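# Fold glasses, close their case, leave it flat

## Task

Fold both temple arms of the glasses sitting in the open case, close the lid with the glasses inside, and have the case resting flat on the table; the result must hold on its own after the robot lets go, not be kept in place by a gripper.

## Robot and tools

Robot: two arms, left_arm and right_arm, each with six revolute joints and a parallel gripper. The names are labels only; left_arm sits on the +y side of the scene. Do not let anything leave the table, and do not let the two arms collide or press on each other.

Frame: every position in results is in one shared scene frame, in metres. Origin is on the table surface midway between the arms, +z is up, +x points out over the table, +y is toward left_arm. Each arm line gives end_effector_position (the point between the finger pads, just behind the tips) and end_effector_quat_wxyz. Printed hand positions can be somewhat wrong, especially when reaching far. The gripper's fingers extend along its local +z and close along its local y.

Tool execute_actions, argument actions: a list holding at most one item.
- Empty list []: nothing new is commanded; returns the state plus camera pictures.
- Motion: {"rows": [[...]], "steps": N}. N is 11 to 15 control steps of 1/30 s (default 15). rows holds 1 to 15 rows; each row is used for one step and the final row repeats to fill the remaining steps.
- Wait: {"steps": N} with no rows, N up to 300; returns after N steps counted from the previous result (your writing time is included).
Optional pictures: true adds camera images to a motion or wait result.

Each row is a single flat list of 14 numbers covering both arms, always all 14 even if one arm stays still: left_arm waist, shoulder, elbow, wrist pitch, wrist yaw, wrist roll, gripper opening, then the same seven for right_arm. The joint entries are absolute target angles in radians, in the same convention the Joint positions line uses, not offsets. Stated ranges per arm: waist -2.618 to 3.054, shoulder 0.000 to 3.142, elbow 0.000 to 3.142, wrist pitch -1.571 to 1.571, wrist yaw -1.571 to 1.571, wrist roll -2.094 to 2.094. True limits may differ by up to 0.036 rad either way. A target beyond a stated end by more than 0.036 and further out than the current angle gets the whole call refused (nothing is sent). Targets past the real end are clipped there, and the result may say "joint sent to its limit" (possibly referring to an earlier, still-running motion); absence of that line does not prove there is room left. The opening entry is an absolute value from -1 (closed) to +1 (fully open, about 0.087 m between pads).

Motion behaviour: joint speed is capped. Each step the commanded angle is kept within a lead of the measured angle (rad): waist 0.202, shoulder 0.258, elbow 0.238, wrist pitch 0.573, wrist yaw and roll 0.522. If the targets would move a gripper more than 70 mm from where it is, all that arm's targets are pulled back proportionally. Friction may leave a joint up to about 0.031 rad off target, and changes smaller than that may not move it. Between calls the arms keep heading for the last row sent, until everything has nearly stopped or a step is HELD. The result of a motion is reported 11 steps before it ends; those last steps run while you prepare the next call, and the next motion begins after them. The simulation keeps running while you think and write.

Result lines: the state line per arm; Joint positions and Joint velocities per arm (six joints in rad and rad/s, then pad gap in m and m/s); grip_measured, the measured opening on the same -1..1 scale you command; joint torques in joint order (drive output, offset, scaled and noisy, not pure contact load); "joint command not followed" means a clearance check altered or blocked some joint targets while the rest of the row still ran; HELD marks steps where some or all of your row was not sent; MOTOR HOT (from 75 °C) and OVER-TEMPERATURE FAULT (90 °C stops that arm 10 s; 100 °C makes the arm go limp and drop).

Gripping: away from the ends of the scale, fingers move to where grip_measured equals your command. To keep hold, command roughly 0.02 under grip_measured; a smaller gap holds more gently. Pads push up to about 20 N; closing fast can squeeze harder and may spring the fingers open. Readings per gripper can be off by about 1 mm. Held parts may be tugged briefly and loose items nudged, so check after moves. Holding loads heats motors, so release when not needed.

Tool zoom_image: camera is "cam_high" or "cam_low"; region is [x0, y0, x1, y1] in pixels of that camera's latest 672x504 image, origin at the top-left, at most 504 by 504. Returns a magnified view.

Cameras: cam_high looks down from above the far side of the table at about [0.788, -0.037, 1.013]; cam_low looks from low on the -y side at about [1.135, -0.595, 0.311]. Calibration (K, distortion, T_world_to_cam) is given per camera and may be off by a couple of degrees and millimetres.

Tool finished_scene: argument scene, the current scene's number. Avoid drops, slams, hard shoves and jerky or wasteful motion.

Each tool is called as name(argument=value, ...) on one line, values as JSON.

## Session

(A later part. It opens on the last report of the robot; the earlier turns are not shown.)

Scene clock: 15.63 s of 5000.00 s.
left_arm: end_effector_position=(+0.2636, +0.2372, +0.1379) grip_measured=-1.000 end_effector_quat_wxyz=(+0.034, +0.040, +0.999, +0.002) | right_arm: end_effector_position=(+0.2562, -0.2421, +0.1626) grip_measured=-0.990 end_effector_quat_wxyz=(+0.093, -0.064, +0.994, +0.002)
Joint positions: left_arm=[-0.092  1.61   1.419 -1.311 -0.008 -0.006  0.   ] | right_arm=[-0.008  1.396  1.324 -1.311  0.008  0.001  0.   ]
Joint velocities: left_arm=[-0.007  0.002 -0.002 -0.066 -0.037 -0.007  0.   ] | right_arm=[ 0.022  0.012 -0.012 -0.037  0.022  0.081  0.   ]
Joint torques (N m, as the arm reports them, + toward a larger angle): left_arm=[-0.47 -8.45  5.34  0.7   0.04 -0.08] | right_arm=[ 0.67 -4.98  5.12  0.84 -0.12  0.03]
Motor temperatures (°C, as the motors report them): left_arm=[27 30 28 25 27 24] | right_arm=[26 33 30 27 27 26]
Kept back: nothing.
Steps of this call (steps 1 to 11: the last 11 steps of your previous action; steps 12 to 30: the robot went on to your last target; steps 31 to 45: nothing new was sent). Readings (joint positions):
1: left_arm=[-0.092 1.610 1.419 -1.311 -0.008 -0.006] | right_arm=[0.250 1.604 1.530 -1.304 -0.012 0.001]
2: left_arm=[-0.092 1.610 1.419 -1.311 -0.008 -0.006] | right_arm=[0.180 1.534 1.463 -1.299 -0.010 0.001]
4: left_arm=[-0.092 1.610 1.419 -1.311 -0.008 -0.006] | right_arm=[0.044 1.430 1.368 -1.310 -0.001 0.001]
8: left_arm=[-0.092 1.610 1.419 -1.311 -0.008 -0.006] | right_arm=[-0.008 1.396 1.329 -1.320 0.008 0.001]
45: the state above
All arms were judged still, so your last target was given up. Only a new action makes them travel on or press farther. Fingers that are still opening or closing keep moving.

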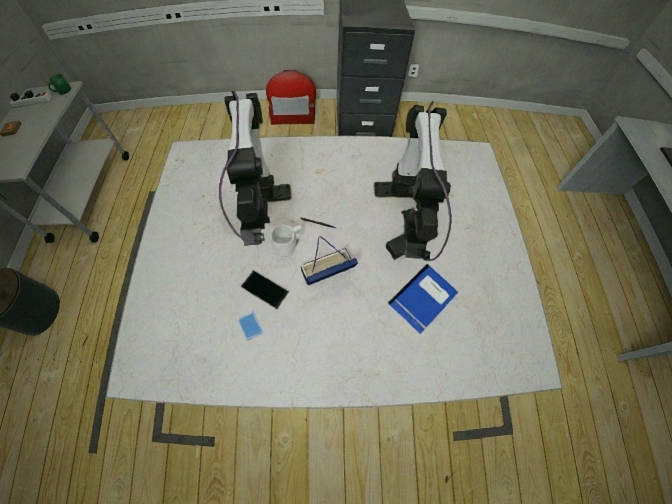

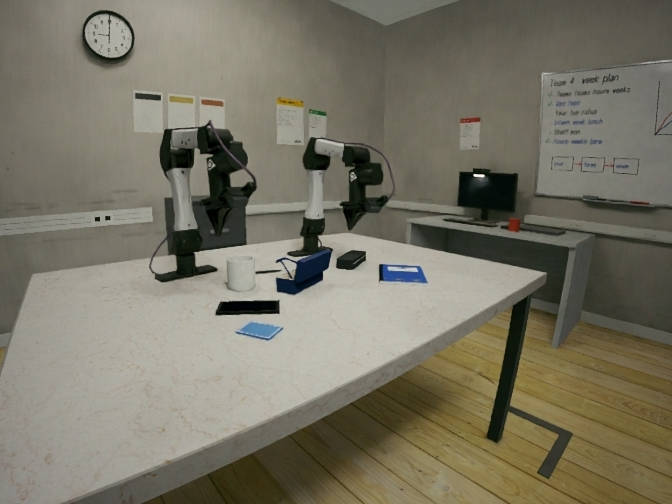

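execute_actions(actions=[{"rows":[[-0.1,1.6,1.4,-1.3,0,0,-1,0.56,1.97,1.85,-1.42,0,0,1]]}])

execute_actions(actions=[{"steps":30}])

execute_actions(actions=[{"rows":[[-0.1,1.6,1.4,-1.3,0,0,-1,0.56,2.07,1.63,-1.13,0,0,1]]}])

execute_actions(actions=[{"steps":45}], pictures=true)

zoom_image(camera="cam_low", region=[220, 200, 380, 320])

execute_actions(actions=[{"rows":[[-0.1,1.6,1.4,-1.3,0,0,-1,0.56,2.07,1.63,-1.13,0,0,-0.9]]}])

execute_actions(actions=[{"steps":20}])

execute_actions(actions=[{"rows":[[-0.1,1.6,1.4,-1.3,0,0,-1,0.56,2.07,1.63,-1.13,0,0,1]]}])

execute_actions(actions=[{"rows":[[-0.1,1.6,1.4,-1.3,0,0,-1,0.56,1.9,1.85,-1.42,0,0,1]]}])

execute_actions(actions=[{"rows":[[-0.1,1.6,1.4,-1.3,0,0,-1,0,1.4,1.3,-1.3,0,0,1]]}])

execute_actions(actions=[{"steps":45}], pictures=true)

zoom_image(camera="cam_high", region=[250, 190, 410, 310])

Scene clock: 16.97 s of 5000.00 s.
left_arm: end_effector_position=(+0.2636, +0.2372, +0.1379) grip_measured=-1.000 end_effector_quat_wxyz=(+0.034, +0.040, +0.999, +0.002) | right_arm: end_effector_position=(+0.2945, -0.1820, +0.1749) grip_measured=+0.923 end_effector_quat_wxyz=(+0.069, -0.163, +0.984, +0.003)
Joint positions: left_arm=[-0.092  1.61   1.419 -1.311 -0.008 -0.006  0.   ] | right_arm=[ 0.194  1.644  1.607 -1.396  0.018  0.004  0.084]
Joint velocities: left_arm=[ 0.007  0.012  0.007 -0.022 -0.022  0.037  0.   ] | right_arm=[ 1.57   2.059  2.137  0.066 -0.037 -0.022  0.152]
Joint torques (N m, as the arm reports them, + toward a larger angle): left_arm=[-0.42 -8.47  5.37  0.7   0.03 -0.08] | right_arm=[ 1.05 -6.7   6.01  0.42 -0.11  0.01]
Motor temperatures (°C, as the motors report them): left_arm=[27 30 28 25 27 24] | right_arm=[26 33 30 27 27 26]
Steps of this call (steps 1 to 36: nothing new was sent; steps 37 to 40: the first 4 steps of this action). Readings (joint positions):
37: left_arm=[-0.092 1.610 1.419 -1.311 -0.008 -0.006] | right_arm=[0.018 1.431 1.367 -1.357 0.018 0.003]
38: left_arm=[-0.092 1.610 1.419 -1.311 -0.008 -0.006] | right_arm=[0.074 1.497 1.450 -1.398 0.019 0.004]
40: the state above

Scene clock: 17.97 s of 5000.00 s.
left_arm: end_effector_position=(+0.2636, +0.2372, +0.1379) grip_measured=-1.000 end_effector_quat_wxyz=(+0.034, +0.040, +0.999, +0.002) | right_arm: end_effector_position=(+0.2851, -0.0516, +0.1258) grip_measured=+1.000 end_effector_quat_wxyz=(-0.001, -0.345, +0.939, +0.002)
Joint positions: left_arm=[-0.092  1.61   1.419 -1.311 -0.008 -0.006  0.   ] | right_arm=[ 0.567  1.987  1.828 -1.411 -0.005  0.002  0.087]
Joint velocities: left_arm=[-0.012  0.007 -0.002  0.037 -0.022 -0.022  0.   ] | right_arm=[-0.007 -0.022 -0.007  0.022 -0.051 -0.081  0.   ]
Joint torques (N m, as the arm reports them, + toward a larger angle): left_arm=[-0.42 -8.41  5.34  0.69  0.03 -0.08] | right_arm=[ -0.42 -12.98   8.2    0.34   0.04   0.  ]
Motor temperatures (°C, as the motors report them): left_arm=[27 30 28 25 27 24] | right_arm=[26 33 30 27 27 26]
Kept back: nothing.
Steps of this call (steps 1 to 11: the last 11 steps of your previous action; steps 12 to 30: the robot went on to your last target). Readings (joint positions):
1: left_arm=[-0.092 1.610 1.419 -1.311 -0.008 -0.006] | right_arm=[0.250 1.716 1.679 -1.393 0.017 0.004]
2: left_arm=[-0.092 1.610 1.419 -1.311 -0.008 -0.006] | right_arm=[0.303 1.784 1.740 -1.387 0.017 0.004]
4: left_arm=[-0.092 1.610 1.419 -1.311 -0.008 -0.006] | right_arm=[0.416 1.894 1.810 -1.369 0.017 0.004]
8: left_arm=[-0.092 1.610 1.419 -1.311 -0.008 -0.006] | right_arm=[0.581 1.989 1.822 -1.377 -0.001 0.002]
30: the state above
All arms were judged still, so your last target was given up. Only a new action makes them travel on or press farther. Fingers that are still opening or closing keep moving.

Scene clock: 18.10 s of 5000.00 s.
left_arm: end_effector_position=(+0.2636, +0.2372, +0.1379) grip_measured=-1.000 end_effector_quat_wxyz=(+0.034, +0.040, +0.999, +0.002) | right_arm: end_effector_position=(+0.2894, -0.0480, +0.0830) grip_measured=+1.000 end_effector_quat_wxyz=(-0.002, -0.345, +0.939, +0.002)
Joint positions: left_arm=[-0.092  1.61   1.419 -1.311 -0.008 -0.006  0.   ] | right_arm=[ 0.567  2.014  1.695 -1.256 -0.005  0.002  0.087]
Joint velocities: left_arm=[ 0.012 -0.007 -0.012  0.007  0.007 -0.007  0.   ] | right_arm=[-0.002  0.589 -0.813  0.696  0.022 -0.022  0.   ]
Joint torques (N m, as the arm reports them, + toward a larger angle): left_arm=[-0.43 -8.47  5.3   0.69  0.03 -0.08] | right_arm=[ -0.25 -10.12   5.55   0.49   0.05   0.01]
Motor temperatures (°C, as the motors report them): left_arm=[27 30 28 25 27 24] | right_arm=[26 33 30 27 27 26]
Steps of this call (steps 1 to 4: the first 4 steps of this action). Readings (joint positions):
1: left_arm=[-0.092 1.610 1.419 -1.311 -0.008 -0.006] | right_arm=[0.567 1.986 1.802 -1.377 -0.005 0.002]
2: left_arm=[-0.092 1.610 1.419 -1.311 -0.008 -0.006] | right_arm=[0.567 1.985 1.765 -1.327 -0.005 0.002]
4: the state above

Scene clock: 19.60 s of 5000.00 s.
left_arm: end_effector_position=(+0.2636, +0.2372, +0.1379) grip_measured=-1.000 end_effector_quat_wxyz=(+0.034, +0.040, +0.999, +0.002) | right_arm: end_effector_position=(+0.2934, -0.0448, +0.0453) grip_measured=+1.000 end_effector_quat_wxyz=(-0.013, -0.345, +0.939, -0.003)
Joint positions: left_arm=[-0.092  1.61   1.419 -1.311 -0.008 -0.006  0.   ] | right_arm=[ 0.567  2.079  1.637 -1.155 -0.004  0.002  0.087]
Joint velocities: left_arm=[ 0.007 -0.002  0.002  0.022  0.007 -0.081  0.   ] | right_arm=[-0.017  0.007 -0.002  0.007  0.007  0.007  0.   ]
Joint torques (N m, as the arm reports them, + toward a larger angle): left_arm=[-0.43 -8.44  5.33  0.7   0.04 -0.1 ] | right_arm=[ -0.41 -13.09   5.99   0.55   0.04   0.02]
Motor temperatures (°C, as the motors report them): left_arm=[27 30 28 25 27 24] | right_arm=[26 34 30 27 27 26]
Kept back: nothing.
Steps of this call (steps 1 to 11: the last 11 steps of your previous action; steps 12 to 30: the robot went on to your last target; steps 31 to 45: nothing new was sent). Readings (joint positions):
1: left_arm=[-0.092 1.610 1.419 -1.311 -0.008 -0.006] | right_arm=[0.567 2.034 1.672 -1.234 -0.005 0.002]
2: left_arm=[-0.092 1.610 1.419 -1.311 -0.008 -0.006] | right_arm=[0.567 2.054 1.656 -1.216 -0.005 0.002]
4: left_arm=[-0.092 1.610 1.419 -1.311 -0.008 -0.006] | right_arm=[0.567 2.077 1.639 -1.193 -0.005 0.002]
8: left_arm=[-0.092 1.610 1.419 -1.311 -0.008 -0.006] | right_arm=[0.567 2.079 1.637 -1.163 -0.004 0.002]
45: the state above
All arms were judged still, so your last target was given up. Only a new action makes them travel on or press farther. Fingers that are still opening or closing keep moving.

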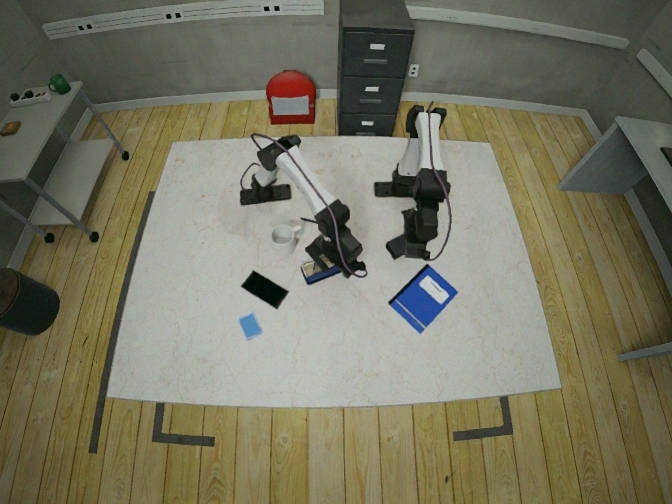

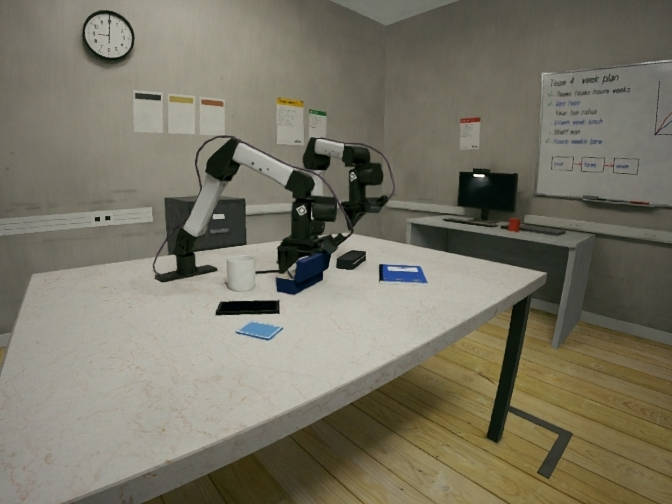

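Region (220, 200, 380, 320) of cam_low's 672x504 image, scaled by 3.150, with more detail than that image has; it fills the top 378 rows of this view, and the rest is white.

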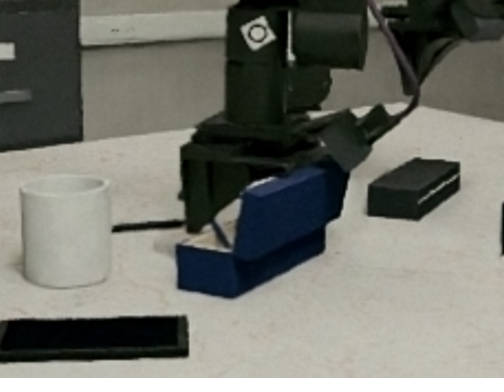

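Scene clock: 19.73 s of 5000.00 s.
left_arm: end_effector_position=(+0.2636, +0.2372, +0.1379) grip_measured=-1.000 end_effector_quat_wxyz=(+0.034, +0.040, +0.999, +0.002) | right_arm: end_effector_position=(+0.2950, -0.0475, +0.0476) grip_measured=-0.406 end_effector_quat_wxyz=(-0.010, -0.344, +0.939, -0.008)
Joint positions: left_arm=[-0.092  1.61   1.419 -1.311 -0.008 -0.006  0.   ] | right_arm=[ 0.564  2.072  1.637 -1.16   0.008  0.001  0.026]
Joint velocities: left_arm=[-0.012 -0.007 -0.002 -0.007  0.007  0.037  0.   ] | right_arm=[ 0.007 -0.105  0.002  0.095 -0.066 -0.037 -0.159]
Joint torques (N m, as the arm reports them, + toward a larger angle): left_arm=[-0.47 -8.45  5.33  0.7   0.03 -0.08] | right_arm=[ -0.07 -12.01   5.89   0.45  -0.15   0.02]
Motor temperatures (°C, as the motors report them): left_arm=[27 30 28 25 27 24] | right_arm=[26 34 30 27 27 26]
Steps of this call (steps 1 to 4: the first 4 steps of this action). Readings (joint positions):
1: left_arm=[-0.092 1.610 1.419 -1.311 -0.008 -0.006] | right_arm=[0.567 2.079 1.637 -1.155 -0.002 0.002]
2: left_arm=[-0.092 1.610 1.419 -1.311 -0.008 -0.006] | right_arm=[0.567 2.079 1.637 -1.154 -0.001 0.002]
4: the state above

Scene clock: 20.40 s of 5000.00 s.
left_arm: end_effector_position=(+0.2636, +0.2372, +0.1379) grip_measured=-1.000 end_effector_quat_wxyz=(+0.034, +0.040, +0.999, +0.002) | right_arm: end_effector_position=(+0.2984, -0.0443, +0.0473) grip_measured=-0.430 end_effector_quat_wxyz=(-0.001, -0.344, +0.939, -0.004)
Joint positions: left_arm=[-0.092  1.61   1.419 -1.311 -0.008 -0.006  0.   ] | right_arm=[ 0.564  2.071  1.637 -1.141  0.006  0.001  0.025]
Joint velocities: left_arm=[-0.017 -0.007 -0.017 -0.051  0.022 -0.022  0.   ] | right_arm=[ 0.002 -0.002 -0.012 -0.022  0.007 -0.037  0.001]
Joint torques (N m, as the arm reports them, + toward a larger angle): left_arm=[-0.45 -8.49  5.33  0.69  0.04 -0.08] | right_arm=[ -0.29 -12.4    6.03   0.5   -0.06   0.04]
Motor temperatures (°C, as the motors report them): left_arm=[27 30 28 25 27 24] | right_arm=[26 34 30 27 27 26]
Kept back: nothing.
Steps of this call (steps 1 to 11: the last 11 steps of your previous action; steps 12 to 20: the robot went on to your last target). Readings (joint positions):
1: left_arm=[-0.092 1.610 1.419 -1.311 -0.008 -0.006] | right_arm=[0.564 2.071 1.637 -1.153 0.006 0.001]
2: left_arm=[-0.092 1.610 1.419 -1.311 -0.008 -0.006] | right_arm=[0.564 2.071 1.637 -1.148 0.006 0.001]
4: left_arm=[-0.092 1.610 1.419 -1.311 -0.008 -0.006] | right_arm=[0.564 2.071 1.637 -1.145 0.006 0.001]
8: left_arm=[-0.092 1.610 1.419 -1.311 -0.008 -0.006] | right_arm=[0.564 2.071 1.637 -1.142 0.006 0.001]
20: the state above

Scene clock: 20.53 s of 5000.00 s.
left_arm: end_effector_position=(+0.2636, +0.2372, +0.1379) grip_measured=-1.000 end_effector_quat_wxyz=(+0.034, +0.040, +0.999, +0.002) | right_arm: end_effector_position=(+0.2984, -0.0443, +0.0473) grip_measured=+0.984 end_effector_quat_wxyz=(-0.001, -0.344, +0.939, -0.004)
Joint positions: left_arm=[-0.092  1.61   1.419 -1.311 -0.008 -0.006  0.   ] | right_arm=[ 0.564  2.071  1.637 -1.141  0.006  0.001  0.087]
Joint velocities: left_arm=[-0.012 -0.032 -0.007  0.051 -0.022 -0.081  0.   ] | right_arm=[-0.007  0.002 -0.012 -0.022  0.037  0.022  0.044]
Joint torques (N m, as the arm reports them, + toward a larger angle): left_arm=[-0.48 -8.43  5.34  0.69  0.03 -0.09] | right_arm=[ -0.22 -12.32   6.08   0.45  -0.08   0.03]
Motor temperatures (°C, as the motors report them): left_arm=[27 31 28 25 27 24] | right_arm=[26 35 30 27 27 26]
Steps of this call (steps 1 to 4: the first 4 steps of this action). Readings (joint positions):
1: left_arm=[-0.092 1.610 1.419 -1.311 -0.008 -0.006] | right_arm=[0.564 2.071 1.637 -1.141 0.006 0.001]
2: left_arm=[-0.092 1.610 1.419 -1.311 -0.008 -0.006] | right_arm=[0.564 2.071 1.637 -1.141 0.006 0.001]
4: the state above

Scene clock: 21.03 s of 5000.00 s.
left_arm: end_effector_position=(+0.2636, +0.2372, +0.1379) grip_measured=-1.000 end_effector_quat_wxyz=(+0.034, +0.040, +0.999, +0.002) | right_arm: end_effector_position=(+0.2985, -0.0442, +0.0902) grip_measured=+1.000 end_effector_quat_wxyz=(+0.013, -0.344, +0.939, +0.002)
Joint positions: left_arm=[-0.092  1.61   1.419 -1.311 -0.008 -0.006  0.   ] | right_arm=[ 0.564  2.02   1.738 -1.263  0.006  0.001  0.087]
Joint velocities: left_arm=[-0.012 -0.007 -0.007 -0.037 -0.022  0.051  0.   ] | right_arm=[ 0.007 -0.75   0.882 -0.711  0.051  0.007  0.   ]
Joint torques (N m, as the arm reports them, + toward a larger angle): left_arm=[-0.4  -8.44  5.34  0.69  0.02 -0.08] | right_arm=[ -0.13 -16.45   8.89   0.32  -0.02   0.02]
Motor temperatures (°C, as the motors report them): left_arm=[27 31 28 25 27 24] | right_arm=[26 35 30 27 27 26]
Steps of this call (steps 1 to 11: the last 11 steps of your previous action; steps 12 to 15: the first 4 steps of this action). Readings (joint positions):
12: left_arm=[-0.092 1.610 1.419 -1.311 -0.008 -0.006] | right_arm=[0.564 2.067 1.653 -1.167 0.006 0.001]
13: left_arm=[-0.092 1.610 1.419 -1.311 -0.008 -0.006] | right_arm=[0.564 2.061 1.679 -1.205 0.006 0.001]
15: the state above

Scene clock: 21.53 s of 5000.00 s.
left_arm: end_effector_position=(+0.2636, +0.2372, +0.1379) grip_measured=-1.000 end_effector_quat_wxyz=(+0.034, +0.040, +0.999, +0.002) | right_arm: end_effector_position=(+0.2851, -0.1175, +0.1639) grip_measured=+1.000 end_effector_quat_wxyz=(+0.084, -0.264, +0.960, +0.027)
Joint positions: left_arm=[-0.092  1.61   1.419 -1.311 -0.008 -0.006  0.   ] | right_arm=[ 0.396  1.669  1.591 -1.315 -0.008 -0.001  0.087]
Joint velocities: left_arm=[-0.017 -0.002  0.002 -0.037 -0.022 -0.007  0.   ] | right_arm=[-1.858 -1.976 -2.     0.212  0.081 -0.051  0.   ]
Joint torques (N m, as the arm reports them, + toward a larger angle): left_arm=[-0.41 -8.44  5.37  0.7   0.03 -0.09] | right_arm=[  0.37 -10.98   6.24   0.48   0.04   0.05]
Motor temperatures (°C, as the motors report them): left_arm=[27 31 28 25 27 24] | right_arm=[26 35 30 27 27 26]
Steps of this call (steps 1 to 11: the last 11 steps of your previous action; steps 12 to 15: the first 4 steps of this action). Readings (joint positions):
12: left_arm=[-0.092 1.610 1.419 -1.311 -0.008 -0.006] | right_arm=[0.547 1.850 1.808 -1.359 -0.002 -0.000]
13: left_arm=[-0.092 1.610 1.419 -1.311 -0.008 -0.006] | right_arm=[0.512 1.797 1.732 -1.329 -0.009 -0.001]
15: the state above

Scene clock: 23.03 s of 5000.00 s.
left_arm: end_effector_position=(+0.2636, +0.2372, +0.1379) grip_measured=-1.000 end_effector_quat_wxyz=(+0.034, +0.040, +0.999, +0.002) | right_arm: end_effector_position=(+0.2564, -0.2418, +0.1624) grip_measured=+1.000 end_effector_quat_wxyz=(+0.093, -0.066, +0.993, +0.002)
Joint positions: left_arm=[-0.092  1.61   1.419 -1.311 -0.008 -0.006  0.   ] | right_arm=[-0.006  1.398  1.324 -1.311  0.008  0.     0.087]
Joint velocities: left_arm=[-0.007 -0.012 -0.002 -0.022 -0.051  0.007  0.   ] | right_arm=[-0.002  0.007 -0.012 -0.066 -0.007 -0.051  0.   ]
Joint torques (N m, as the arm reports them, + toward a larger angle): left_arm=[-0.41 -8.41  5.35  0.69  0.03 -0.07] | right_arm=[ 0.53 -5.16  5.18  0.81 -0.1   0.05]
Motor temperatures (°C, as the motors report them): left_arm=[27 31 28 25 27 24] | right_arm=[26 35 30 27 27 26]
Kept back: nothing.
Steps of this call (steps 1 to 11: the last 11 steps of your previous action; steps 12 to 30: the robot went on to your last target; steps 31 to 45: nothing new was sent). Readings (joint positions):
1: left_arm=[-0.092 1.610 1.419 -1.311 -0.008 -0.006] | right_arm=[0.329 1.598 1.522 -1.308 -0.007 -0.001]
2: left_arm=[-0.092 1.610 1.419 -1.311 -0.008 -0.006] | right_arm=[0.256 1.527 1.454 -1.303 -0.005 -0.001]
4: left_arm=[-0.092 1.610 1.419 -1.311 -0.008 -0.006] | right_arm=[0.102 1.426 1.365 -1.314 -0.002 -0.001]
8: left_arm=[-0.092 1.610 1.419 -1.311 -0.008 -0.006] | right_arm=[-0.006 1.398 1.329 -1.318 0.010 0.000]
45: the state above
All arms were judged still, so your last target was given up. Only a new action makes them travel on or press farther. Fingers that are still opening or closing keep moving.

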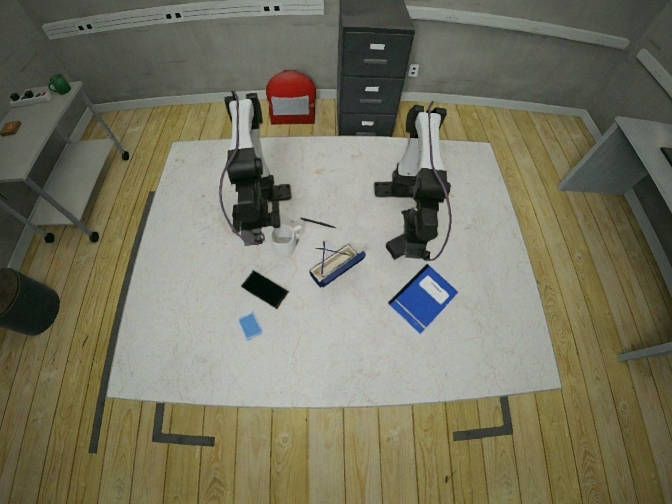

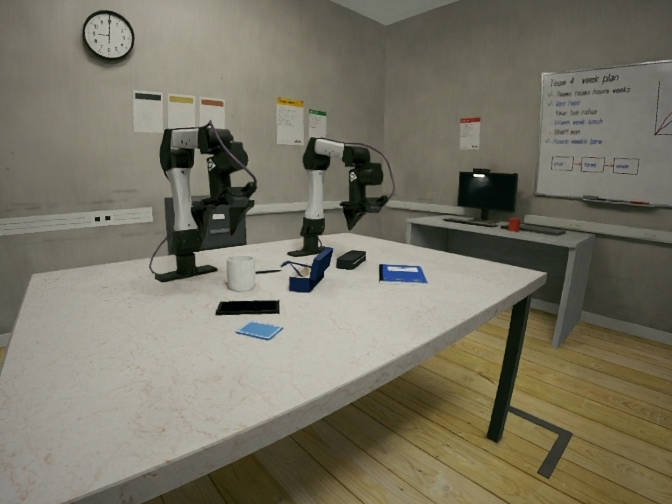

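Region (250, 190, 410, 310) of cam_high's 672x504 image, scaled by 3.150, with more detail than that image has; it fills the top 378 rows of this view, and the rest is white.

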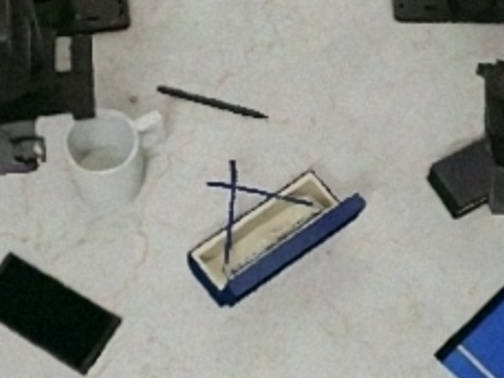

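execute_actions(actions=[{"rows":[[-0.4,1.68,1.45,-0.67,0,0,-1,0.56,1.75,1.6,-1.42,0,0,-1]]}])

execute_actions(actions=[{"steps":30}])

execute_actions(actions=[{"rows":[[-0.45,1.81,1.12,-0.21,0,0,-1,0.56,1.87,1.39,-1.08,0,0,-1]]}])

execute_actions(actions=[{"steps":25}])

execute_actions(actions=[{"rows":[[-0.54,1.81,1.12,-0.21,0,0,-1,0.56,2.05,1.66,-1.16,0,0,-1]]}])

execute_actions(actions=[{"rows":[[-0.54,1.81,1.12,-0.21,0,0,-1,0.56,2.23,1.95,-1.27,0,0,-1]]}])

execute_actions(actions=[{"steps":45}], pictures=true)

zoom_image(camera="cam_low", region=[220, 200, 380, 320])

execute_actions(actions=[{"rows":[[-0.54,1.81,1.12,-0.21,0,0,-1,0.56,2.0,1.95,-1.42,0,0,-1]]}])

execute_actions(actions=[{"rows":[[-0.54,1.81,1.12,-0.21,0,0,-1,0.3,1.4,1.3,-1.3,0,0,-1]]}])

execute_actions(actions=[{"steps":45}], pictures=true)

zoom_image(camera="cam_high", region=[250, 190, 410, 310])

Scene clock: 24.50 s of 5000.00 s.
left_arm: end_effector_position=(+0.3081, +0.2008, +0.1339) grip_measured=-1.000 end_effector_quat_wxyz=(+0.124, +0.093, +0.988, -0.006) | right_arm: end_effector_position=(+0.2895, -0.1808, +0.1675) grip_measured=-0.903 end_effector_quat_wxyz=(+0.063, -0.169, +0.984, +0.001)
Joint positions: left_arm=[-0.201  1.624  1.419 -1.118 -0.013 -0.006  0.   ] | right_arm=[ 0.205  1.634  1.567 -1.379  0.019  0.003  0.004]
Joint velocities: left_arm=[-1.092  0.203  0.002  1.516  0.022  0.022  0.   ] | right_arm=[ 1.839  1.736  0.974  0.432 -0.066  0.037 -0.152]
Joint torques (N m, as the arm reports them, + toward a larger angle): left_arm=[-0.82 -6.57  8.95  0.87  0.03 -0.1 ] | right_arm=[ 2.07 -7.08  4.52 -0.39 -0.19  0.03]
Motor temperatures (°C, as the motors report them): left_arm=[27 31 29 25 27 24] | right_arm=[26 35 31 27 27 26]
Steps of this call (steps 1 to 40: nothing new was sent; steps 41 to 44: the first 4 steps of this action). Readings (joint positions):
41: left_arm=[-0.104 1.611 1.419 -1.284 -0.012 -0.006] | right_arm=[0.020 1.433 1.368 -1.356 0.018 0.003]
42: left_arm=[-0.130 1.614 1.419 -1.230 -0.013 -0.006] | right_arm=[0.077 1.499 1.450 -1.398 0.020 0.003]
44: the state above

Scene clock: 25.50 s of 5000.00 s.
left_arm: end_effector_position=(+0.3863, +0.0973, +0.1486) grip_measured=-1.000 end_effector_quat_wxyz=(+0.307, +0.186, +0.931, -0.062) | right_arm: end_effector_position=(+0.2392, -0.0895, +0.1392) grip_measured=-0.990 end_effector_quat_wxyz=(-0.010, -0.346, +0.938, -0.000)
Joint positions: left_arm=[-0.407  1.668  1.419 -0.686 -0.002 -0.006  0.   ] | right_arm=[ 0.569  1.768  1.589 -1.411 -0.006  0.001  0.   ]
Joint velocities: left_arm=[-0.012 -0.007 -0.007  0.051 -0.022 -0.051  0.   ] | right_arm=[ 0.022 -0.002  0.007  0.051 -0.051 -0.022 -0.   ]
Joint torques (N m, as the arm reports them, + toward a larger angle): left_arm=[ 0.61 -8.17 10.8   1.72 -0.02 -0.08] | right_arm=[ -0.61 -10.68   7.23   0.28   0.05   0.03]
Motor temperatures (°C, as the motors report them): left_arm=[27 31 29 26 27 24] | right_arm=[26 35 31 27 27 26]
Kept back: nothing.
Steps of this call (steps 1 to 11: the last 11 steps of your previous action; steps 12 to 30: the robot went on to your last target). Readings (joint positions):
1: left_arm=[-0.241 1.631 1.419 -1.064 -0.013 -0.006] | right_arm=[0.272 1.685 1.587 -1.364 0.018 0.003]
2: left_arm=[-0.282 1.638 1.419 -1.011 -0.013 -0.006] | right_arm=[0.340 1.723 1.589 -1.356 0.017 0.003]
4: left_arm=[-0.355 1.653 1.419 -0.904 -0.011 -0.006] | right_arm=[0.476 1.768 1.589 -1.363 0.012 0.003]
8: left_arm=[-0.409 1.668 1.419 -0.767 -0.002 -0.006] | right_arm=[0.585 1.769 1.589 -1.387 -0.006 0.001]
30: the state above

Scene clock: 25.63 s of 5000.00 s.
left_arm: end_effector_position=(+0.3964, +0.0847, +0.1033) grip_measured=-1.000 end_effector_quat_wxyz=(+0.325, +0.193, +0.923, -0.069) | right_arm: end_effector_position=(+0.2478, -0.0822, +0.0938) grip_measured=-0.990 end_effector_quat_wxyz=(-0.007, -0.346, +0.938, +0.001)
Joint positions: left_arm=[-0.425  1.707  1.263 -0.45  -0.002 -0.006  0.   ] | right_arm=[ 0.569  1.808  1.46  -1.234 -0.006  0.001  0.   ]
Joint velocities: left_arm=[-0.178  0.628 -1.341  1.399 -0.037 -0.007  0.   ] | right_arm=[-0.017  0.725 -0.901  1.004  0.051  0.007  0.001]
Joint torques (N m, as the arm reports them, + toward a larger angle): left_arm=[-0.47 -5.94  5.39  1.32 -0.01 -0.09] | right_arm=[-0.66 -7.95  5.49  0.41  0.05  0.04]
Motor temperatures (°C, as the motors report them): left_arm=[27 31 29 26 27 24] | right_arm=[26 35 31 27 27 26]
Steps of this call (steps 1 to 4: the first 4 steps of this action). Readings (joint positions):
1: left_arm=[-0.409 1.670 1.392 -0.633 -0.002 -0.006] | right_arm=[0.569 1.769 1.567 -1.376 -0.006 0.001]
2: left_arm=[-0.413 1.675 1.354 -0.559 -0.002 -0.006] | right_arm=[0.569 1.772 1.532 -1.323 -0.006 0.001]
4: the state above

Scene clock: 26.47 s of 5000.00 s.
left_arm: end_effector_position=(+0.3933, +0.0792, +0.0282) grip_measured=-1.000 end_effector_quat_wxyz=(+0.304, +0.203, +0.929, -0.065) | right_arm: end_effector_position=(+0.2585, -0.0730, +0.0550) grip_measured=-0.990 end_effector_quat_wxyz=(-0.003, -0.346, +0.938, +0.002)
Joint positions: left_arm=[-0.441  1.83   1.118 -0.226 -0.006 -0.004  0.   ] | right_arm=[ 0.569  1.879  1.396 -1.092 -0.006  0.001  0.   ]
Joint velocities: left_arm=[ 0.002  0.007 -0.002 -0.022  0.022 -0.037  0.   ] | right_arm=[-0.012 -0.007  0.012  0.007 -0.007 -0.007 -0.   ]
Joint torques (N m, as the arm reports them, + toward a larger angle): left_arm=[ -0.48 -11.7    7.58   1.74   0.02  -0.11] | right_arm=[ -0.68 -11.1    5.98   0.47   0.04   0.03]
Motor temperatures (°C, as the motors report them): left_arm=[27 31 29 26 27 24] | right_arm=[26 36 31 27 27 26]
Kept back: nothing.
Steps of this call (steps 1 to 11: the last 11 steps of your previous action; steps 12 to 25: the robot went on to your last target). Readings (joint positions):
1: left_arm=[-0.432 1.733 1.218 -0.402 -0.002 -0.006] | right_arm=[0.569 1.833 1.434 -1.205 -0.006 0.001]
2: left_arm=[-0.437 1.762 1.180 -0.366 -0.005 -0.004] | right_arm=[0.569 1.855 1.416 -1.184 -0.006 0.001]
4: left_arm=[-0.439 1.810 1.138 -0.325 -0.006 -0.004] | right_arm=[0.569 1.878 1.398 -1.154 -0.006 0.001]
8: left_arm=[-0.441 1.830 1.118 -0.287 -0.006 -0.004] | right_arm=[0.569 1.879 1.396 -1.116 -0.006 0.001]
25: the state above

Scene clock: 26.60 s of 5000.00 s.
left_arm: end_effector_position=(+0.3933, +0.0792, +0.0282) grip_measured=-1.000 end_effector_quat_wxyz=(+0.304, +0.203, +0.929, -0.065) | right_arm: end_effector_position=(+0.2585, -0.0730, +0.0550) grip_measured=-0.990 end_effector_quat_wxyz=(-0.003, -0.346, +0.938, +0.002)
Joint positions: left_arm=[-0.441  1.83   1.118 -0.226 -0.006 -0.004  0.   ] | right_arm=[ 0.569  1.879  1.396 -1.092 -0.006  0.001  0.   ]
Joint velocities: left_arm=[ 0.002  0.017  0.002 -0.081  0.037  0.007  0.   ] | right_arm=[ 0.022  0.012  0.012 -0.022 -0.022  0.051 -0.001]
Joint torques (N m, as the arm reports them, + toward a larger angle): left_arm=[  0.09 -10.12   7.43   1.54  -0.05  -0.15] | right_arm=[  0.04 -10.34   6.45   0.39  -0.01   0.05]
Motor temperatures (°C, as the motors report them): left_arm=[27 31 29 26 27 24] | right_arm=[26 36 31 27 27 26]
Kept back: nothing.
A step of this action was HELD (marked below), so the last 11 steps of it were dropped. An arm can still carry out its HELD step.
Steps of this call (steps 1 to 4: the first 4 steps of this action). Readings (joint positions):
1: left_arm=[-0.441 1.830 1.118 -0.226 -0.006 -0.004] | right_arm=[0.569 1.879 1.396 -1.092 -0.006 0.001] HELD
2: left_arm=[-0.441 1.830 1.118 -0.226 -0.006 -0.004] | right_arm=[0.569 1.879 1.396 -1.092 -0.006 0.001] HELD
3: left_arm=[-0.441 1.830 1.118 -0.226 -0.006 -0.004] | right_arm=[0.569 1.879 1.396 -1.092 -0.006 0.001] HELD
4: the state above HELD
joint command not followed: on one or more control steps a check withheld the commanded joint targets of the left arm, and it was not sent them on those steps. On the call's last step the targets were still withheld.
cause: the commanded joint targets would bring a part of the robot too close to another arm (this arm's wrist (the part past joint 4) and the other arm's wrist (the part past joint 4)); next, command targets that bring no part of the robot closer to that arm.
joint command not followed: on one or more control steps a check withheld the commanded joint targets of the right arm, and it was not sent them on those steps. On the call's last step the targets were still withheld.
cause: the commanded joint targets would bring a part of the robot too close to another arm (this arm's wrist (the part past joint 4) and the other arm's wrist (the part past joint 4)); next, command targets that bring no part of the robot closer to that arm.

Scene clock: 26.73 s of 5000.00 s.
left_arm: end_effector_position=(+0.3933, +0.0792, +0.0282) grip_measured=-1.000 end_effector_quat_wxyz=(+0.304, +0.203, +0.929, -0.065) | right_arm: end_effector_position=(+0.2585, -0.0730, +0.0550) grip_measured=-0.990 end_effector_quat_wxyz=(-0.003, -0.346, +0.938, +0.002)
Joint positions: left_arm=[-0.441  1.83   1.118 -0.226 -0.006 -0.004  0.   ] | right_arm=[ 0.569  1.879  1.396 -1.092 -0.006  0.001  0.   ]
Joint velocities: left_arm=[-0.012  0.022  0.007 -0.095  0.007 -0.066  0.   ] | right_arm=[-0.007 -0.007 -0.007  0.007  0.007  0.022  0.   ]
Joint torques (N m, as the arm reports them, + toward a larger angle): left_arm=[  0.06 -10.15   7.39   1.54  -0.03  -0.15] | right_arm=[  0.12 -10.2    6.41   0.37  -0.01   0.04]
Motor temperatures (°C, as the motors report them): left_arm=[27 31 29 26 27 24] | right_arm=[26 36 31 27 27 26]
Kept back: nothing.
A step of this action was HELD (marked below), so the last 11 steps of it were dropped. An arm can still carry out its HELD step.
Steps of this call (steps 1 to 4: the first 4 steps of this action). Readings (joint positions):
1: left_arm=[-0.441 1.830 1.118 -0.226 -0.006 -0.004] | right_arm=[0.569 1.879 1.396 -1.092 -0.006 0.001] HELD
2: left_arm=[-0.441 1.830 1.118 -0.226 -0.006 -0.004] | right_arm=[0.569 1.879 1.396 -1.092 -0.006 0.001] HELD
3: left_arm=[-0.441 1.830 1.118 -0.226 -0.006 -0.004] | right_arm=[0.569 1.879 1.396 -1.092 -0.006 0.001] HELD
4: the state above HELD
joint command not followed: on one or more control steps a check withheld the commanded joint targets of the left arm, and it was not sent them on those steps. On the call's last step the targets were still withheld.
cause: the commanded joint targets would bring a part of the robot too close to another arm (this arm's wrist (the part past joint 4) and the other arm's wrist (the part past joint 4)); next, command targets that bring no part of the robot closer to that arm.
joint command not followed: on one or more control steps a check withheld the commanded joint targets of the right arm, and it was not sent them on those steps. On the call's last step the targets were still withheld.
cause: the commanded joint targets would bring a part of the robot too close to another arm (this arm's wrist (the part past joint 4) and the other arm's wrist (the part past joint 4)); next, command targets that bring no part of the robot closer to that arm.

Scene clock: 28.23 s of 5000.00 s.
left_arm: end_effector_position=(+0.3933, +0.0792, +0.0282) grip_measured=-1.000 end_effector_quat_wxyz=(+0.304, +0.203, +0.929, -0.065) | right_arm: end_effector_position=(+0.2585, -0.0730, +0.0550) grip_measured=-0.990 end_effector_quat_wxyz=(-0.003, -0.346, +0.938, +0.002)
Joint positions: left_arm=[-0.441  1.83   1.118 -0.226 -0.006 -0.004  0.   ] | right_arm=[ 0.569  1.879  1.396 -1.092 -0.006  0.001  0.   ]
Joint velocities: left_arm=[-0.007 -0.002  0.012  0.051 -0.007 -0.022  0.   ] | right_arm=[-0.012  0.002 -0.012 -0.007 -0.051 -0.051 -0.   ]
Joint torques (N m, as the arm reports them, + toward a larger angle): left_arm=[  0.08 -10.16   7.4    1.55  -0.04  -0.14] | right_arm=[  0.08 -10.24   6.44   0.4   -0.01   0.02]
Motor temperatures (°C, as the motors report them): left_arm=[27 31 29 26 27 24] | right_arm=[26 36 31 27 27 26]
Kept back: nothing.
Steps of this call (steps 1 to 45: nothing new was sent). Readings (joint positions):
1: left_arm=[-0.441 1.830 1.118 -0.226 -0.006 -0.004] | right_arm=[0.569 1.879 1.396 -1.092 -0.006 0.001]
2: left_arm=[-0.441 1.830 1.118 -0.226 -0.006 -0.004] | right_arm=[0.569 1.879 1.396 -1.092 -0.006 0.001]
4: left_arm=[-0.441 1.830 1.118 -0.226 -0.006 -0.004] | right_arm=[0.569 1.879 1.396 -1.092 -0.006 0.001]
8: left_arm=[-0.441 1.830 1.118 -0.226 -0.006 -0.004] | right_arm=[0.569 1.879 1.396 -1.092 -0.006 0.001]
45: the state above

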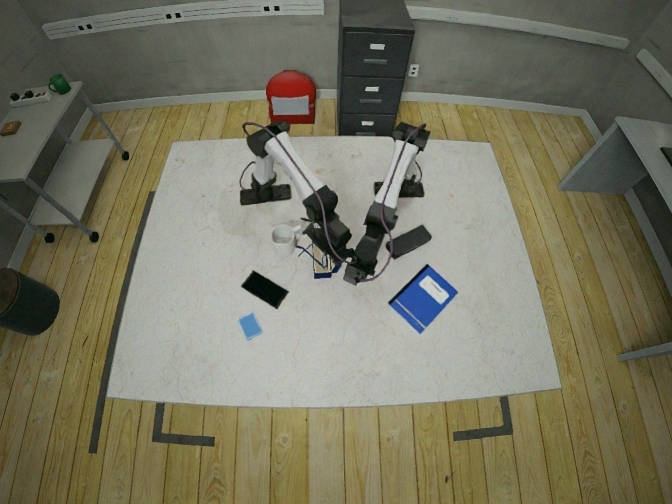

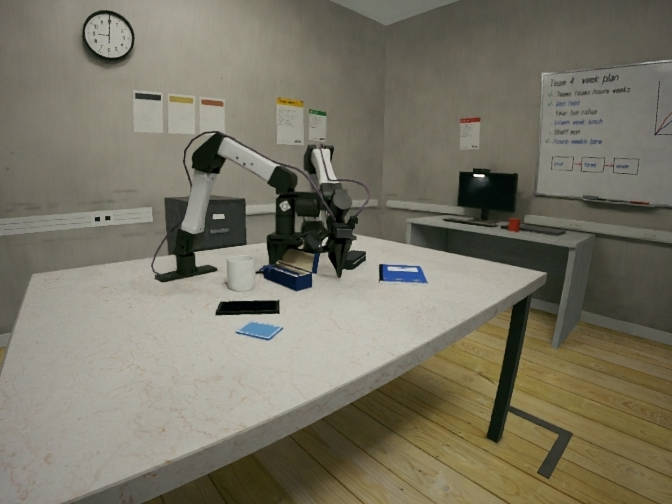

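Region (220, 200, 380, 320) of cam_low's 672x504 image, scaled by 3.150, with more detail than that image has; it fills the top 378 rows of this view, and the rest is white.

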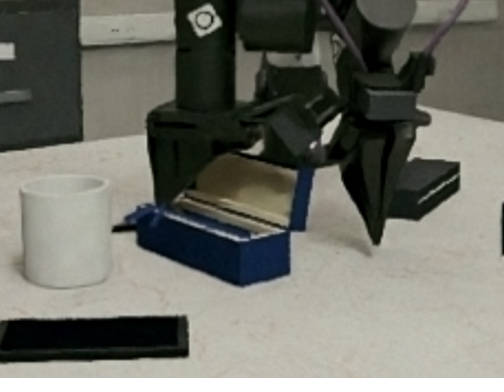

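Scene clock: 28.37 s of 5000.00 s.
left_arm: end_effector_position=(+0.3933, +0.0792, +0.0282) grip_measured=-1.000 end_effector_quat_wxyz=(+0.304, +0.203, +0.929, -0.065) | right_arm: end_effector_position=(+0.2560, -0.0752, +0.0604) grip_measured=-0.990 end_effector_quat_wxyz=(-0.015, -0.346, +0.938, -0.002)
Joint positions: left_arm=[-0.441  1.83   1.118 -0.226 -0.006 -0.004  0.   ] | right_arm=[ 0.569  1.888  1.425 -1.138 -0.006  0.001  0.   ]
Joint velocities: left_arm=[ 0.007 -0.007 -0.002 -0.125  0.007  0.007  0.   ] | right_arm=[-0.012  0.178  0.53  -0.579  0.022 -0.037  0.   ]
Joint torques (N m, as the arm reports them, + toward a larger angle): left_arm=[  0.07 -10.16   7.42   1.54  -0.04  -0.15] | right_arm=[-0.15 -8.14  8.3   0.48 -0.01  0.04]
Motor temperatures (°C, as the motors report them): left_arm=[27 31 29 26 27 24] | right_arm=[26 36 31 27 27 26]
Kept back: nothing.
A step of this action was HELD (marked below), so the last 11 steps of it were dropped. An arm can still carry out its HELD step.
Steps of this call (steps 1 to 4: the first 4 steps of this action). Readings (joint positions):
1: left_arm=[-0.441 1.830 1.118 -0.226 -0.006 -0.004] | right_arm=[0.569 1.879 1.396 -1.094 -0.006 0.001] HELD
2: left_arm=[-0.441 1.830 1.118 -0.226 -0.006 -0.004] | right_arm=[0.569 1.880 1.399 -1.102 -0.006 0.001] HELD
3: left_arm=[-0.441 1.830 1.118 -0.226 -0.006 -0.004] | right_arm=[0.569 1.882 1.409 -1.119 -0.006 0.001] HELD
4: the state above HELD
joint command not followed: on one or more control steps a check withheld the commanded joint targets of the left arm, and it was not sent them on those steps. On the call's last step the targets were still withheld.
cause: the commanded joint targets would bring a part of the robot too close to another arm (this arm's wrist (the part past joint 4) and the other arm's wrist (the part past joint 4)); next, command targets that bring no part of the robot closer to that arm.

Scene clock: 28.50 s of 5000.00 s.
left_arm: end_effector_position=(+0.3933, +0.0792, +0.0282) grip_measured=-1.000 end_effector_quat_wxyz=(+0.304, +0.203, +0.929, -0.065) | right_arm: end_effector_position=(+0.2573, -0.0851, +0.0694) grip_measured=-0.990 end_effector_quat_wxyz=(-0.020, -0.333, +0.943, -0.004)
Joint positions: left_arm=[-0.441  1.83   1.118 -0.226 -0.006 -0.004  0.   ] | right_arm=[ 0.541  1.871  1.436 -1.177 -0.006  0.001  0.   ]
Joint velocities: left_arm=[-0.007 -0.012 -0.002  0.037  0.022  0.007  0.   ] | right_arm=[-0.471 -0.398 -0.159 -0.286  0.007 -0.11   0.   ]
Joint torques (N m, as the arm reports them, + toward a larger angle): left_arm=[  0.11 -10.15   7.42   1.55  -0.04  -0.15] | right_arm=[ -1.74 -14.19   4.96   0.13   0.02   0.02]
Motor temperatures (°C, as the motors report them): left_arm=[27 31 29 26 27 24] | right_arm=[26 36 31 27 27 26]
Kept back: nothing.
A step of this action was HELD (marked below), so the last 11 steps of it were dropped. An arm can still carry out its HELD step.
Steps of this call (steps 1 to 4: the first 4 steps of this action). Readings (joint positions):
1: left_arm=[-0.441 1.830 1.118 -0.226 -0.006 -0.004] | right_arm=[0.568 1.890 1.437 -1.149 -0.006 0.001] HELD
2: left_arm=[-0.441 1.830 1.118 -0.226 -0.006 -0.004] | right_arm=[0.564 1.887 1.439 -1.155 -0.006 0.001] HELD
3: left_arm=[-0.441 1.830 1.118 -0.226 -0.006 -0.004] | right_arm=[0.555 1.881 1.439 -1.166 -0.006 0.001] HELD
4: the state above HELD
joint command not followed: on one or more control steps a check withheld the commanded joint targets of the left arm, and it was not sent them on those steps. On the call's last step the targets were still withheld.
cause: the commanded joint targets would bring a part of the robot too close to another arm (this arm's wrist (the part past joint 4) and the other arm's wrist (the part past joint 4)); next, command targets that bring no part of the robot closer to that arm.

Scene clock: 30.00 s of 5000.00 s.
left_arm: end_effector_position=(+0.3727, +0.0396, +0.0284) grip_measured=-1.000 end_effector_quat_wxyz=(+0.301, +0.251, +0.916, -0.082) | right_arm: end_effector_position=(+0.2499, -0.1365, +0.1034) grip_measured=-0.990 end_effector_quat_wxyz=(-0.009, -0.269, +0.963, -0.001)
Joint positions: left_arm=[-0.545  1.83   1.118 -0.225 -0.003 -0.004  0.   ] | right_arm=[ 0.406  1.695  1.362 -1.255 -0.003  0.001  0.   ]
Joint velocities: left_arm=[ 0.002  0.012 -0.012  0.007  0.037 -0.139  0.   ] | right_arm=[ 0.002  0.017  0.012 -0.051 -0.022  0.007  0.   ]
Joint torques (N m, as the arm reports them, + toward a larger angle): left_arm=[  0.44 -11.77   7.57   1.7   -0.01  -0.11] | right_arm=[ 0.23 -8.64  4.79  0.29  0.01  0.04]
Motor temperatures (°C, as the motors report them): left_arm=[27 32 29 26 27 24] | right_arm=[26 36 31 27 27 26]
Kept back: nothing.
Steps of this call (steps 1 to 45: nothing new was sent). Readings (joint positions):
1: left_arm=[-0.441 1.830 1.118 -0.226 -0.006 -0.004] | right_arm=[0.521 1.852 1.427 -1.184 -0.006 0.001]
2: left_arm=[-0.441 1.830 1.118 -0.226 -0.006 -0.004] | right_arm=[0.498 1.827 1.415 -1.191 -0.006 0.001]
4: left_arm=[-0.451 1.830 1.118 -0.226 -0.006 -0.004] | right_arm=[0.448 1.765 1.385 -1.210 -0.006 0.001]
8: left_arm=[-0.525 1.830 1.118 -0.225 -0.006 -0.004] | right_arm=[0.406 1.696 1.370 -1.247 -0.003 0.001]
45: the state above

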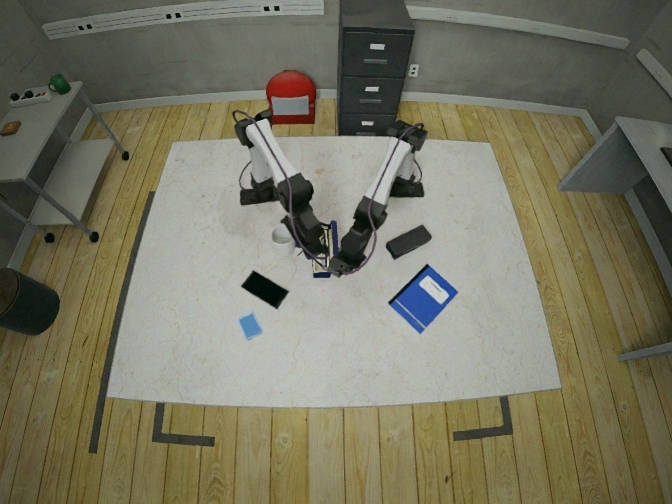

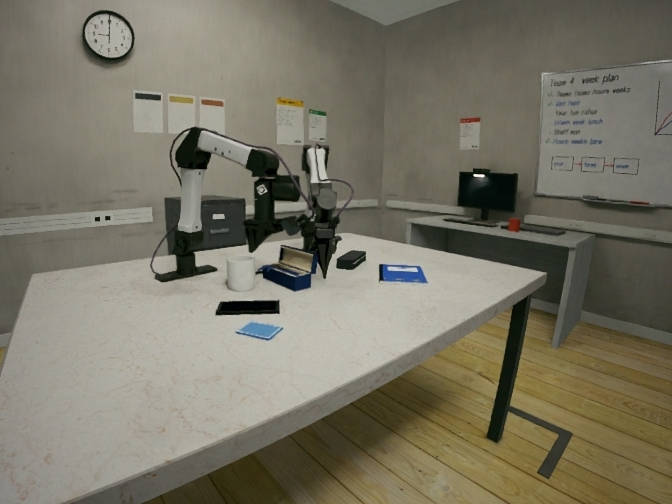

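Region (250, 190, 410, 310) of cam_high's 672x504 image, scaled by 3.150, with more detail than that image has; it fills the top 378 rows of this view, and the rest is white.

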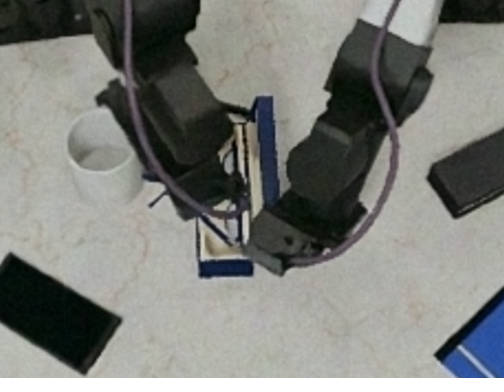

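The case got spun. Clear the view.

execute_actions(actions=[{"rows":[[-0.3,1.68,1.45,-0.67,0,0,-1,0.4,1.4,1.3,-1.3,0,0,-1]]}])

execute_actions(actions=[{"rows":[[-0.1,1.68,1.45,-0.67,0,0,-1,-0.1,1.4,1.3,-1.3,0,0,-1]]}])

execute_actions(actions=[{"steps":45}], pictures=true)

zoom_image(camera="cam_high", region=[250, 190, 410, 310])

zoom_image(camera="cam_low", region=[220, 200, 380, 320])

Scene clock: 30.67 s of 5000.00 s.
left_arm: end_effector_position=(+0.3919, +0.0748, +0.0592) grip_measured=-1.000 end_effector_quat_wxyz=(+0.287, +0.208, +0.932, -0.068) | right_arm: end_effector_position=(+0.2321, -0.1474, +0.1389) grip_measured=-0.990 end_effector_quat_wxyz=(+0.055, -0.268, +0.962, +0.017)
Joint positions: left_arm=[-0.448  1.807  1.237 -0.402  0.005 -0.004  0.   ] | right_arm=[ 0.406  1.487  1.307 -1.275 -0.003  0.001  0.   ]
Joint velocities: left_arm=[ 1.004 -0.305  1.096 -0.945  0.022  0.022  0.   ] | right_arm=[ 0.002 -1.77  -0.002 -0.183 -0.007 -0.007 -0.001]
Joint torques (N m, as the arm reports them, + toward a larger angle): left_arm=[  0.55 -13.96  10.28   1.64  -0.06  -0.11] | right_arm=[-0.39 -4.6   6.25  0.61  0.03  0.02]
Motor temperatures (°C, as the motors report them): left_arm=[27 32 29 26 27 24] | right_arm=[26 37 31 27 27 26]
Steps of this call (steps 1 to 16: nothing new was sent; steps 17 to 20: the first 4 steps of this action). Readings (joint positions):
17: left_arm=[-0.535 1.827 1.138 -0.269 0.002 -0.004] | right_arm=[0.406 1.668 1.348 -1.245 -0.003 0.001]
18: left_arm=[-0.513 1.824 1.168 -0.325 0.005 -0.004] | right_arm=[0.406 1.615 1.321 -1.245 -0.003 0.001]
20: the state above

Scene clock: 31.17 s of 5000.00 s.
left_arm: end_effector_position=(+0.4310, +0.1979, +0.1630) grip_measured=-1.000 end_effector_quat_wxyz=(+0.345, +0.065, +0.936, -0.029) | right_arm: end_effector_position=(+0.2472, -0.1987, +0.1618) grip_measured=-0.990 end_effector_quat_wxyz=(+0.101, -0.155, +0.983, +0.022)
Joint positions: left_arm=[-0.143  1.671  1.445 -0.639  0.01  -0.003  0.   ] | right_arm=[ 0.171  1.38   1.307 -1.291 -0.013 -0.001  0.   ]
Joint velocities: left_arm=[ 1.267 -0.002 -0.027 -0.139 -0.198 -0.007  0.   ] | right_arm=[-2.103 -0.007  0.002 -0.037  0.095  0.051  0.001]
Joint torques (N m, as the arm reports them, + toward a larger angle): left_arm=[-2.45 -8.53  8.59  1.49  0.1  -0.12] | right_arm=[ 0.19 -3.5   6.42  0.67  0.06  0.05]
Motor temperatures (°C, as the motors report them): left_arm=[27 32 29 26 27 24] | right_arm=[26 36 31 27 27 26]
Steps of this call (steps 1 to 11: the last 11 steps of your previous action; steps 12 to 15: the first 4 steps of this action). Readings (joint positions):
12: left_arm=[-0.275 1.671 1.445 -0.625 0.008 -0.003] | right_arm=[0.379 1.380 1.307 -1.291 -0.014 -0.001]
13: left_arm=[-0.238 1.671 1.445 -0.632 0.014 -0.003] | right_arm=[0.318 1.380 1.307 -1.291 -0.016 -0.001]
15: the state above

Scene clock: 32.67 s of 5000.00 s.
left_arm: end_effector_position=(+0.4292, +0.2217, +0.1603) grip_measured=-1.000 end_effector_quat_wxyz=(+0.336, +0.039, +0.941, -0.013) | right_arm: end_effector_position=(+0.2586, -0.2631, +0.1617) grip_measured=-0.990 end_effector_quat_wxyz=(+0.103, -0.018, +0.995, -0.001)
Joint positions: left_arm=[-0.094  1.671  1.445 -0.66  -0.004 -0.003  0.   ] | right_arm=[-0.102  1.38   1.307 -1.291  0.005 -0.     0.   ]
Joint velocities: left_arm=[ 0.027  0.017 -0.017  0.051 -0.007  0.037  0.   ] | right_arm=[-0.027  0.012 -0.012  0.007  0.007 -0.037 -0.   ]
Joint torques (N m, as the arm reports them, + toward a larger angle): left_arm=[-0.33 -8.55  8.55  1.49  0.   -0.12] | right_arm=[ 0.27 -3.56  6.39  0.71  0.    0.05]
Motor temperatures (°C, as the motors report them): left_arm=[27 32 29 26 27 24] | right_arm=[26 36 31 27 27 26]
Kept back: nothing.
Steps of this call (steps 1 to 11: the last 11 steps of your previous action; steps 12 to 30: the robot went on to your last target; steps 31 to 45: nothing new was sent). Readings (joint positions):
1: left_arm=[-0.107 1.671 1.445 -0.643 0.004 -0.003] | right_arm=[0.096 1.380 1.307 -1.290 -0.011 -0.001]
2: left_arm=[-0.086 1.671 1.445 -0.646 -0.001 -0.003] | right_arm=[0.022 1.380 1.307 -1.290 -0.009 -0.001]
4: left_arm=[-0.078 1.671 1.445 -0.651 -0.004 -0.003] | right_arm=[-0.080 1.380 1.307 -1.290 0.001 -0.001]
8: left_arm=[-0.092 1.671 1.445 -0.656 -0.004 -0.003] | right_arm=[-0.102 1.380 1.307 -1.291 0.005 -0.000]
45: the state above
All arms were judged still, so your last target was given up. Only a new action makes them travel on or press farther. Fingers that are still opening or closing keep moving.

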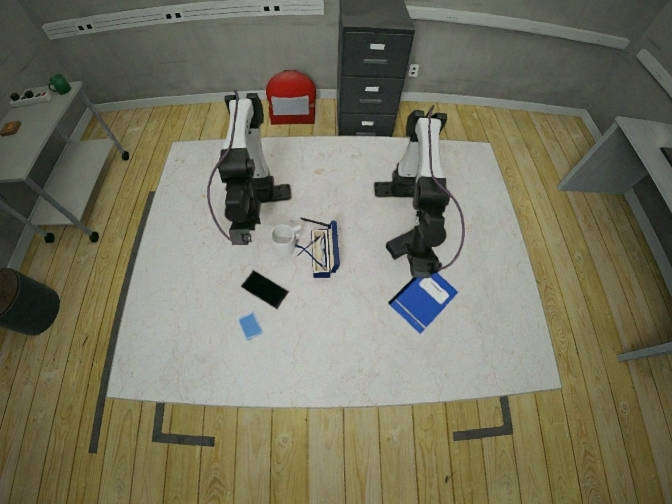

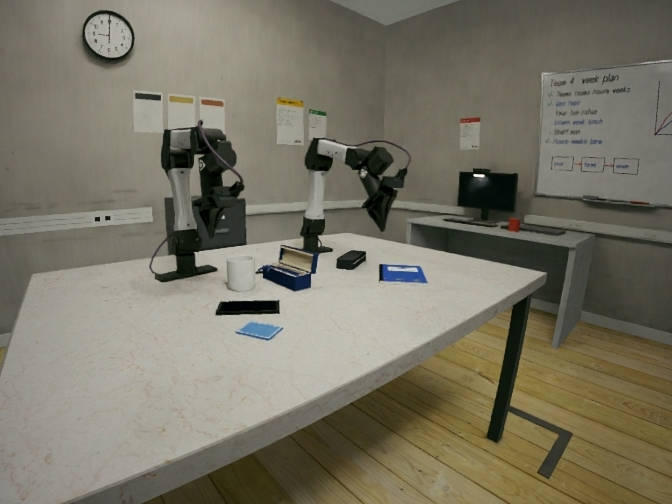

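Region (250, 190, 410, 310) of cam_high's 672x504 image, scaled by 3.150, with more detail than that image has; it fills the top 378 rows of this view, and the rest is white.

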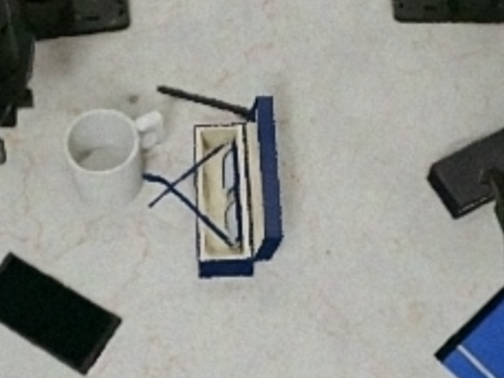

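Region (220, 200, 380, 320) of cam_low's 672x504 image, scaled by 3.150, with more detail than that image has; it fills the top 378 rows of this view, and the rest is white.

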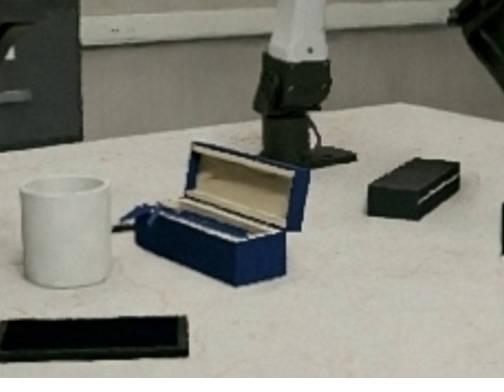

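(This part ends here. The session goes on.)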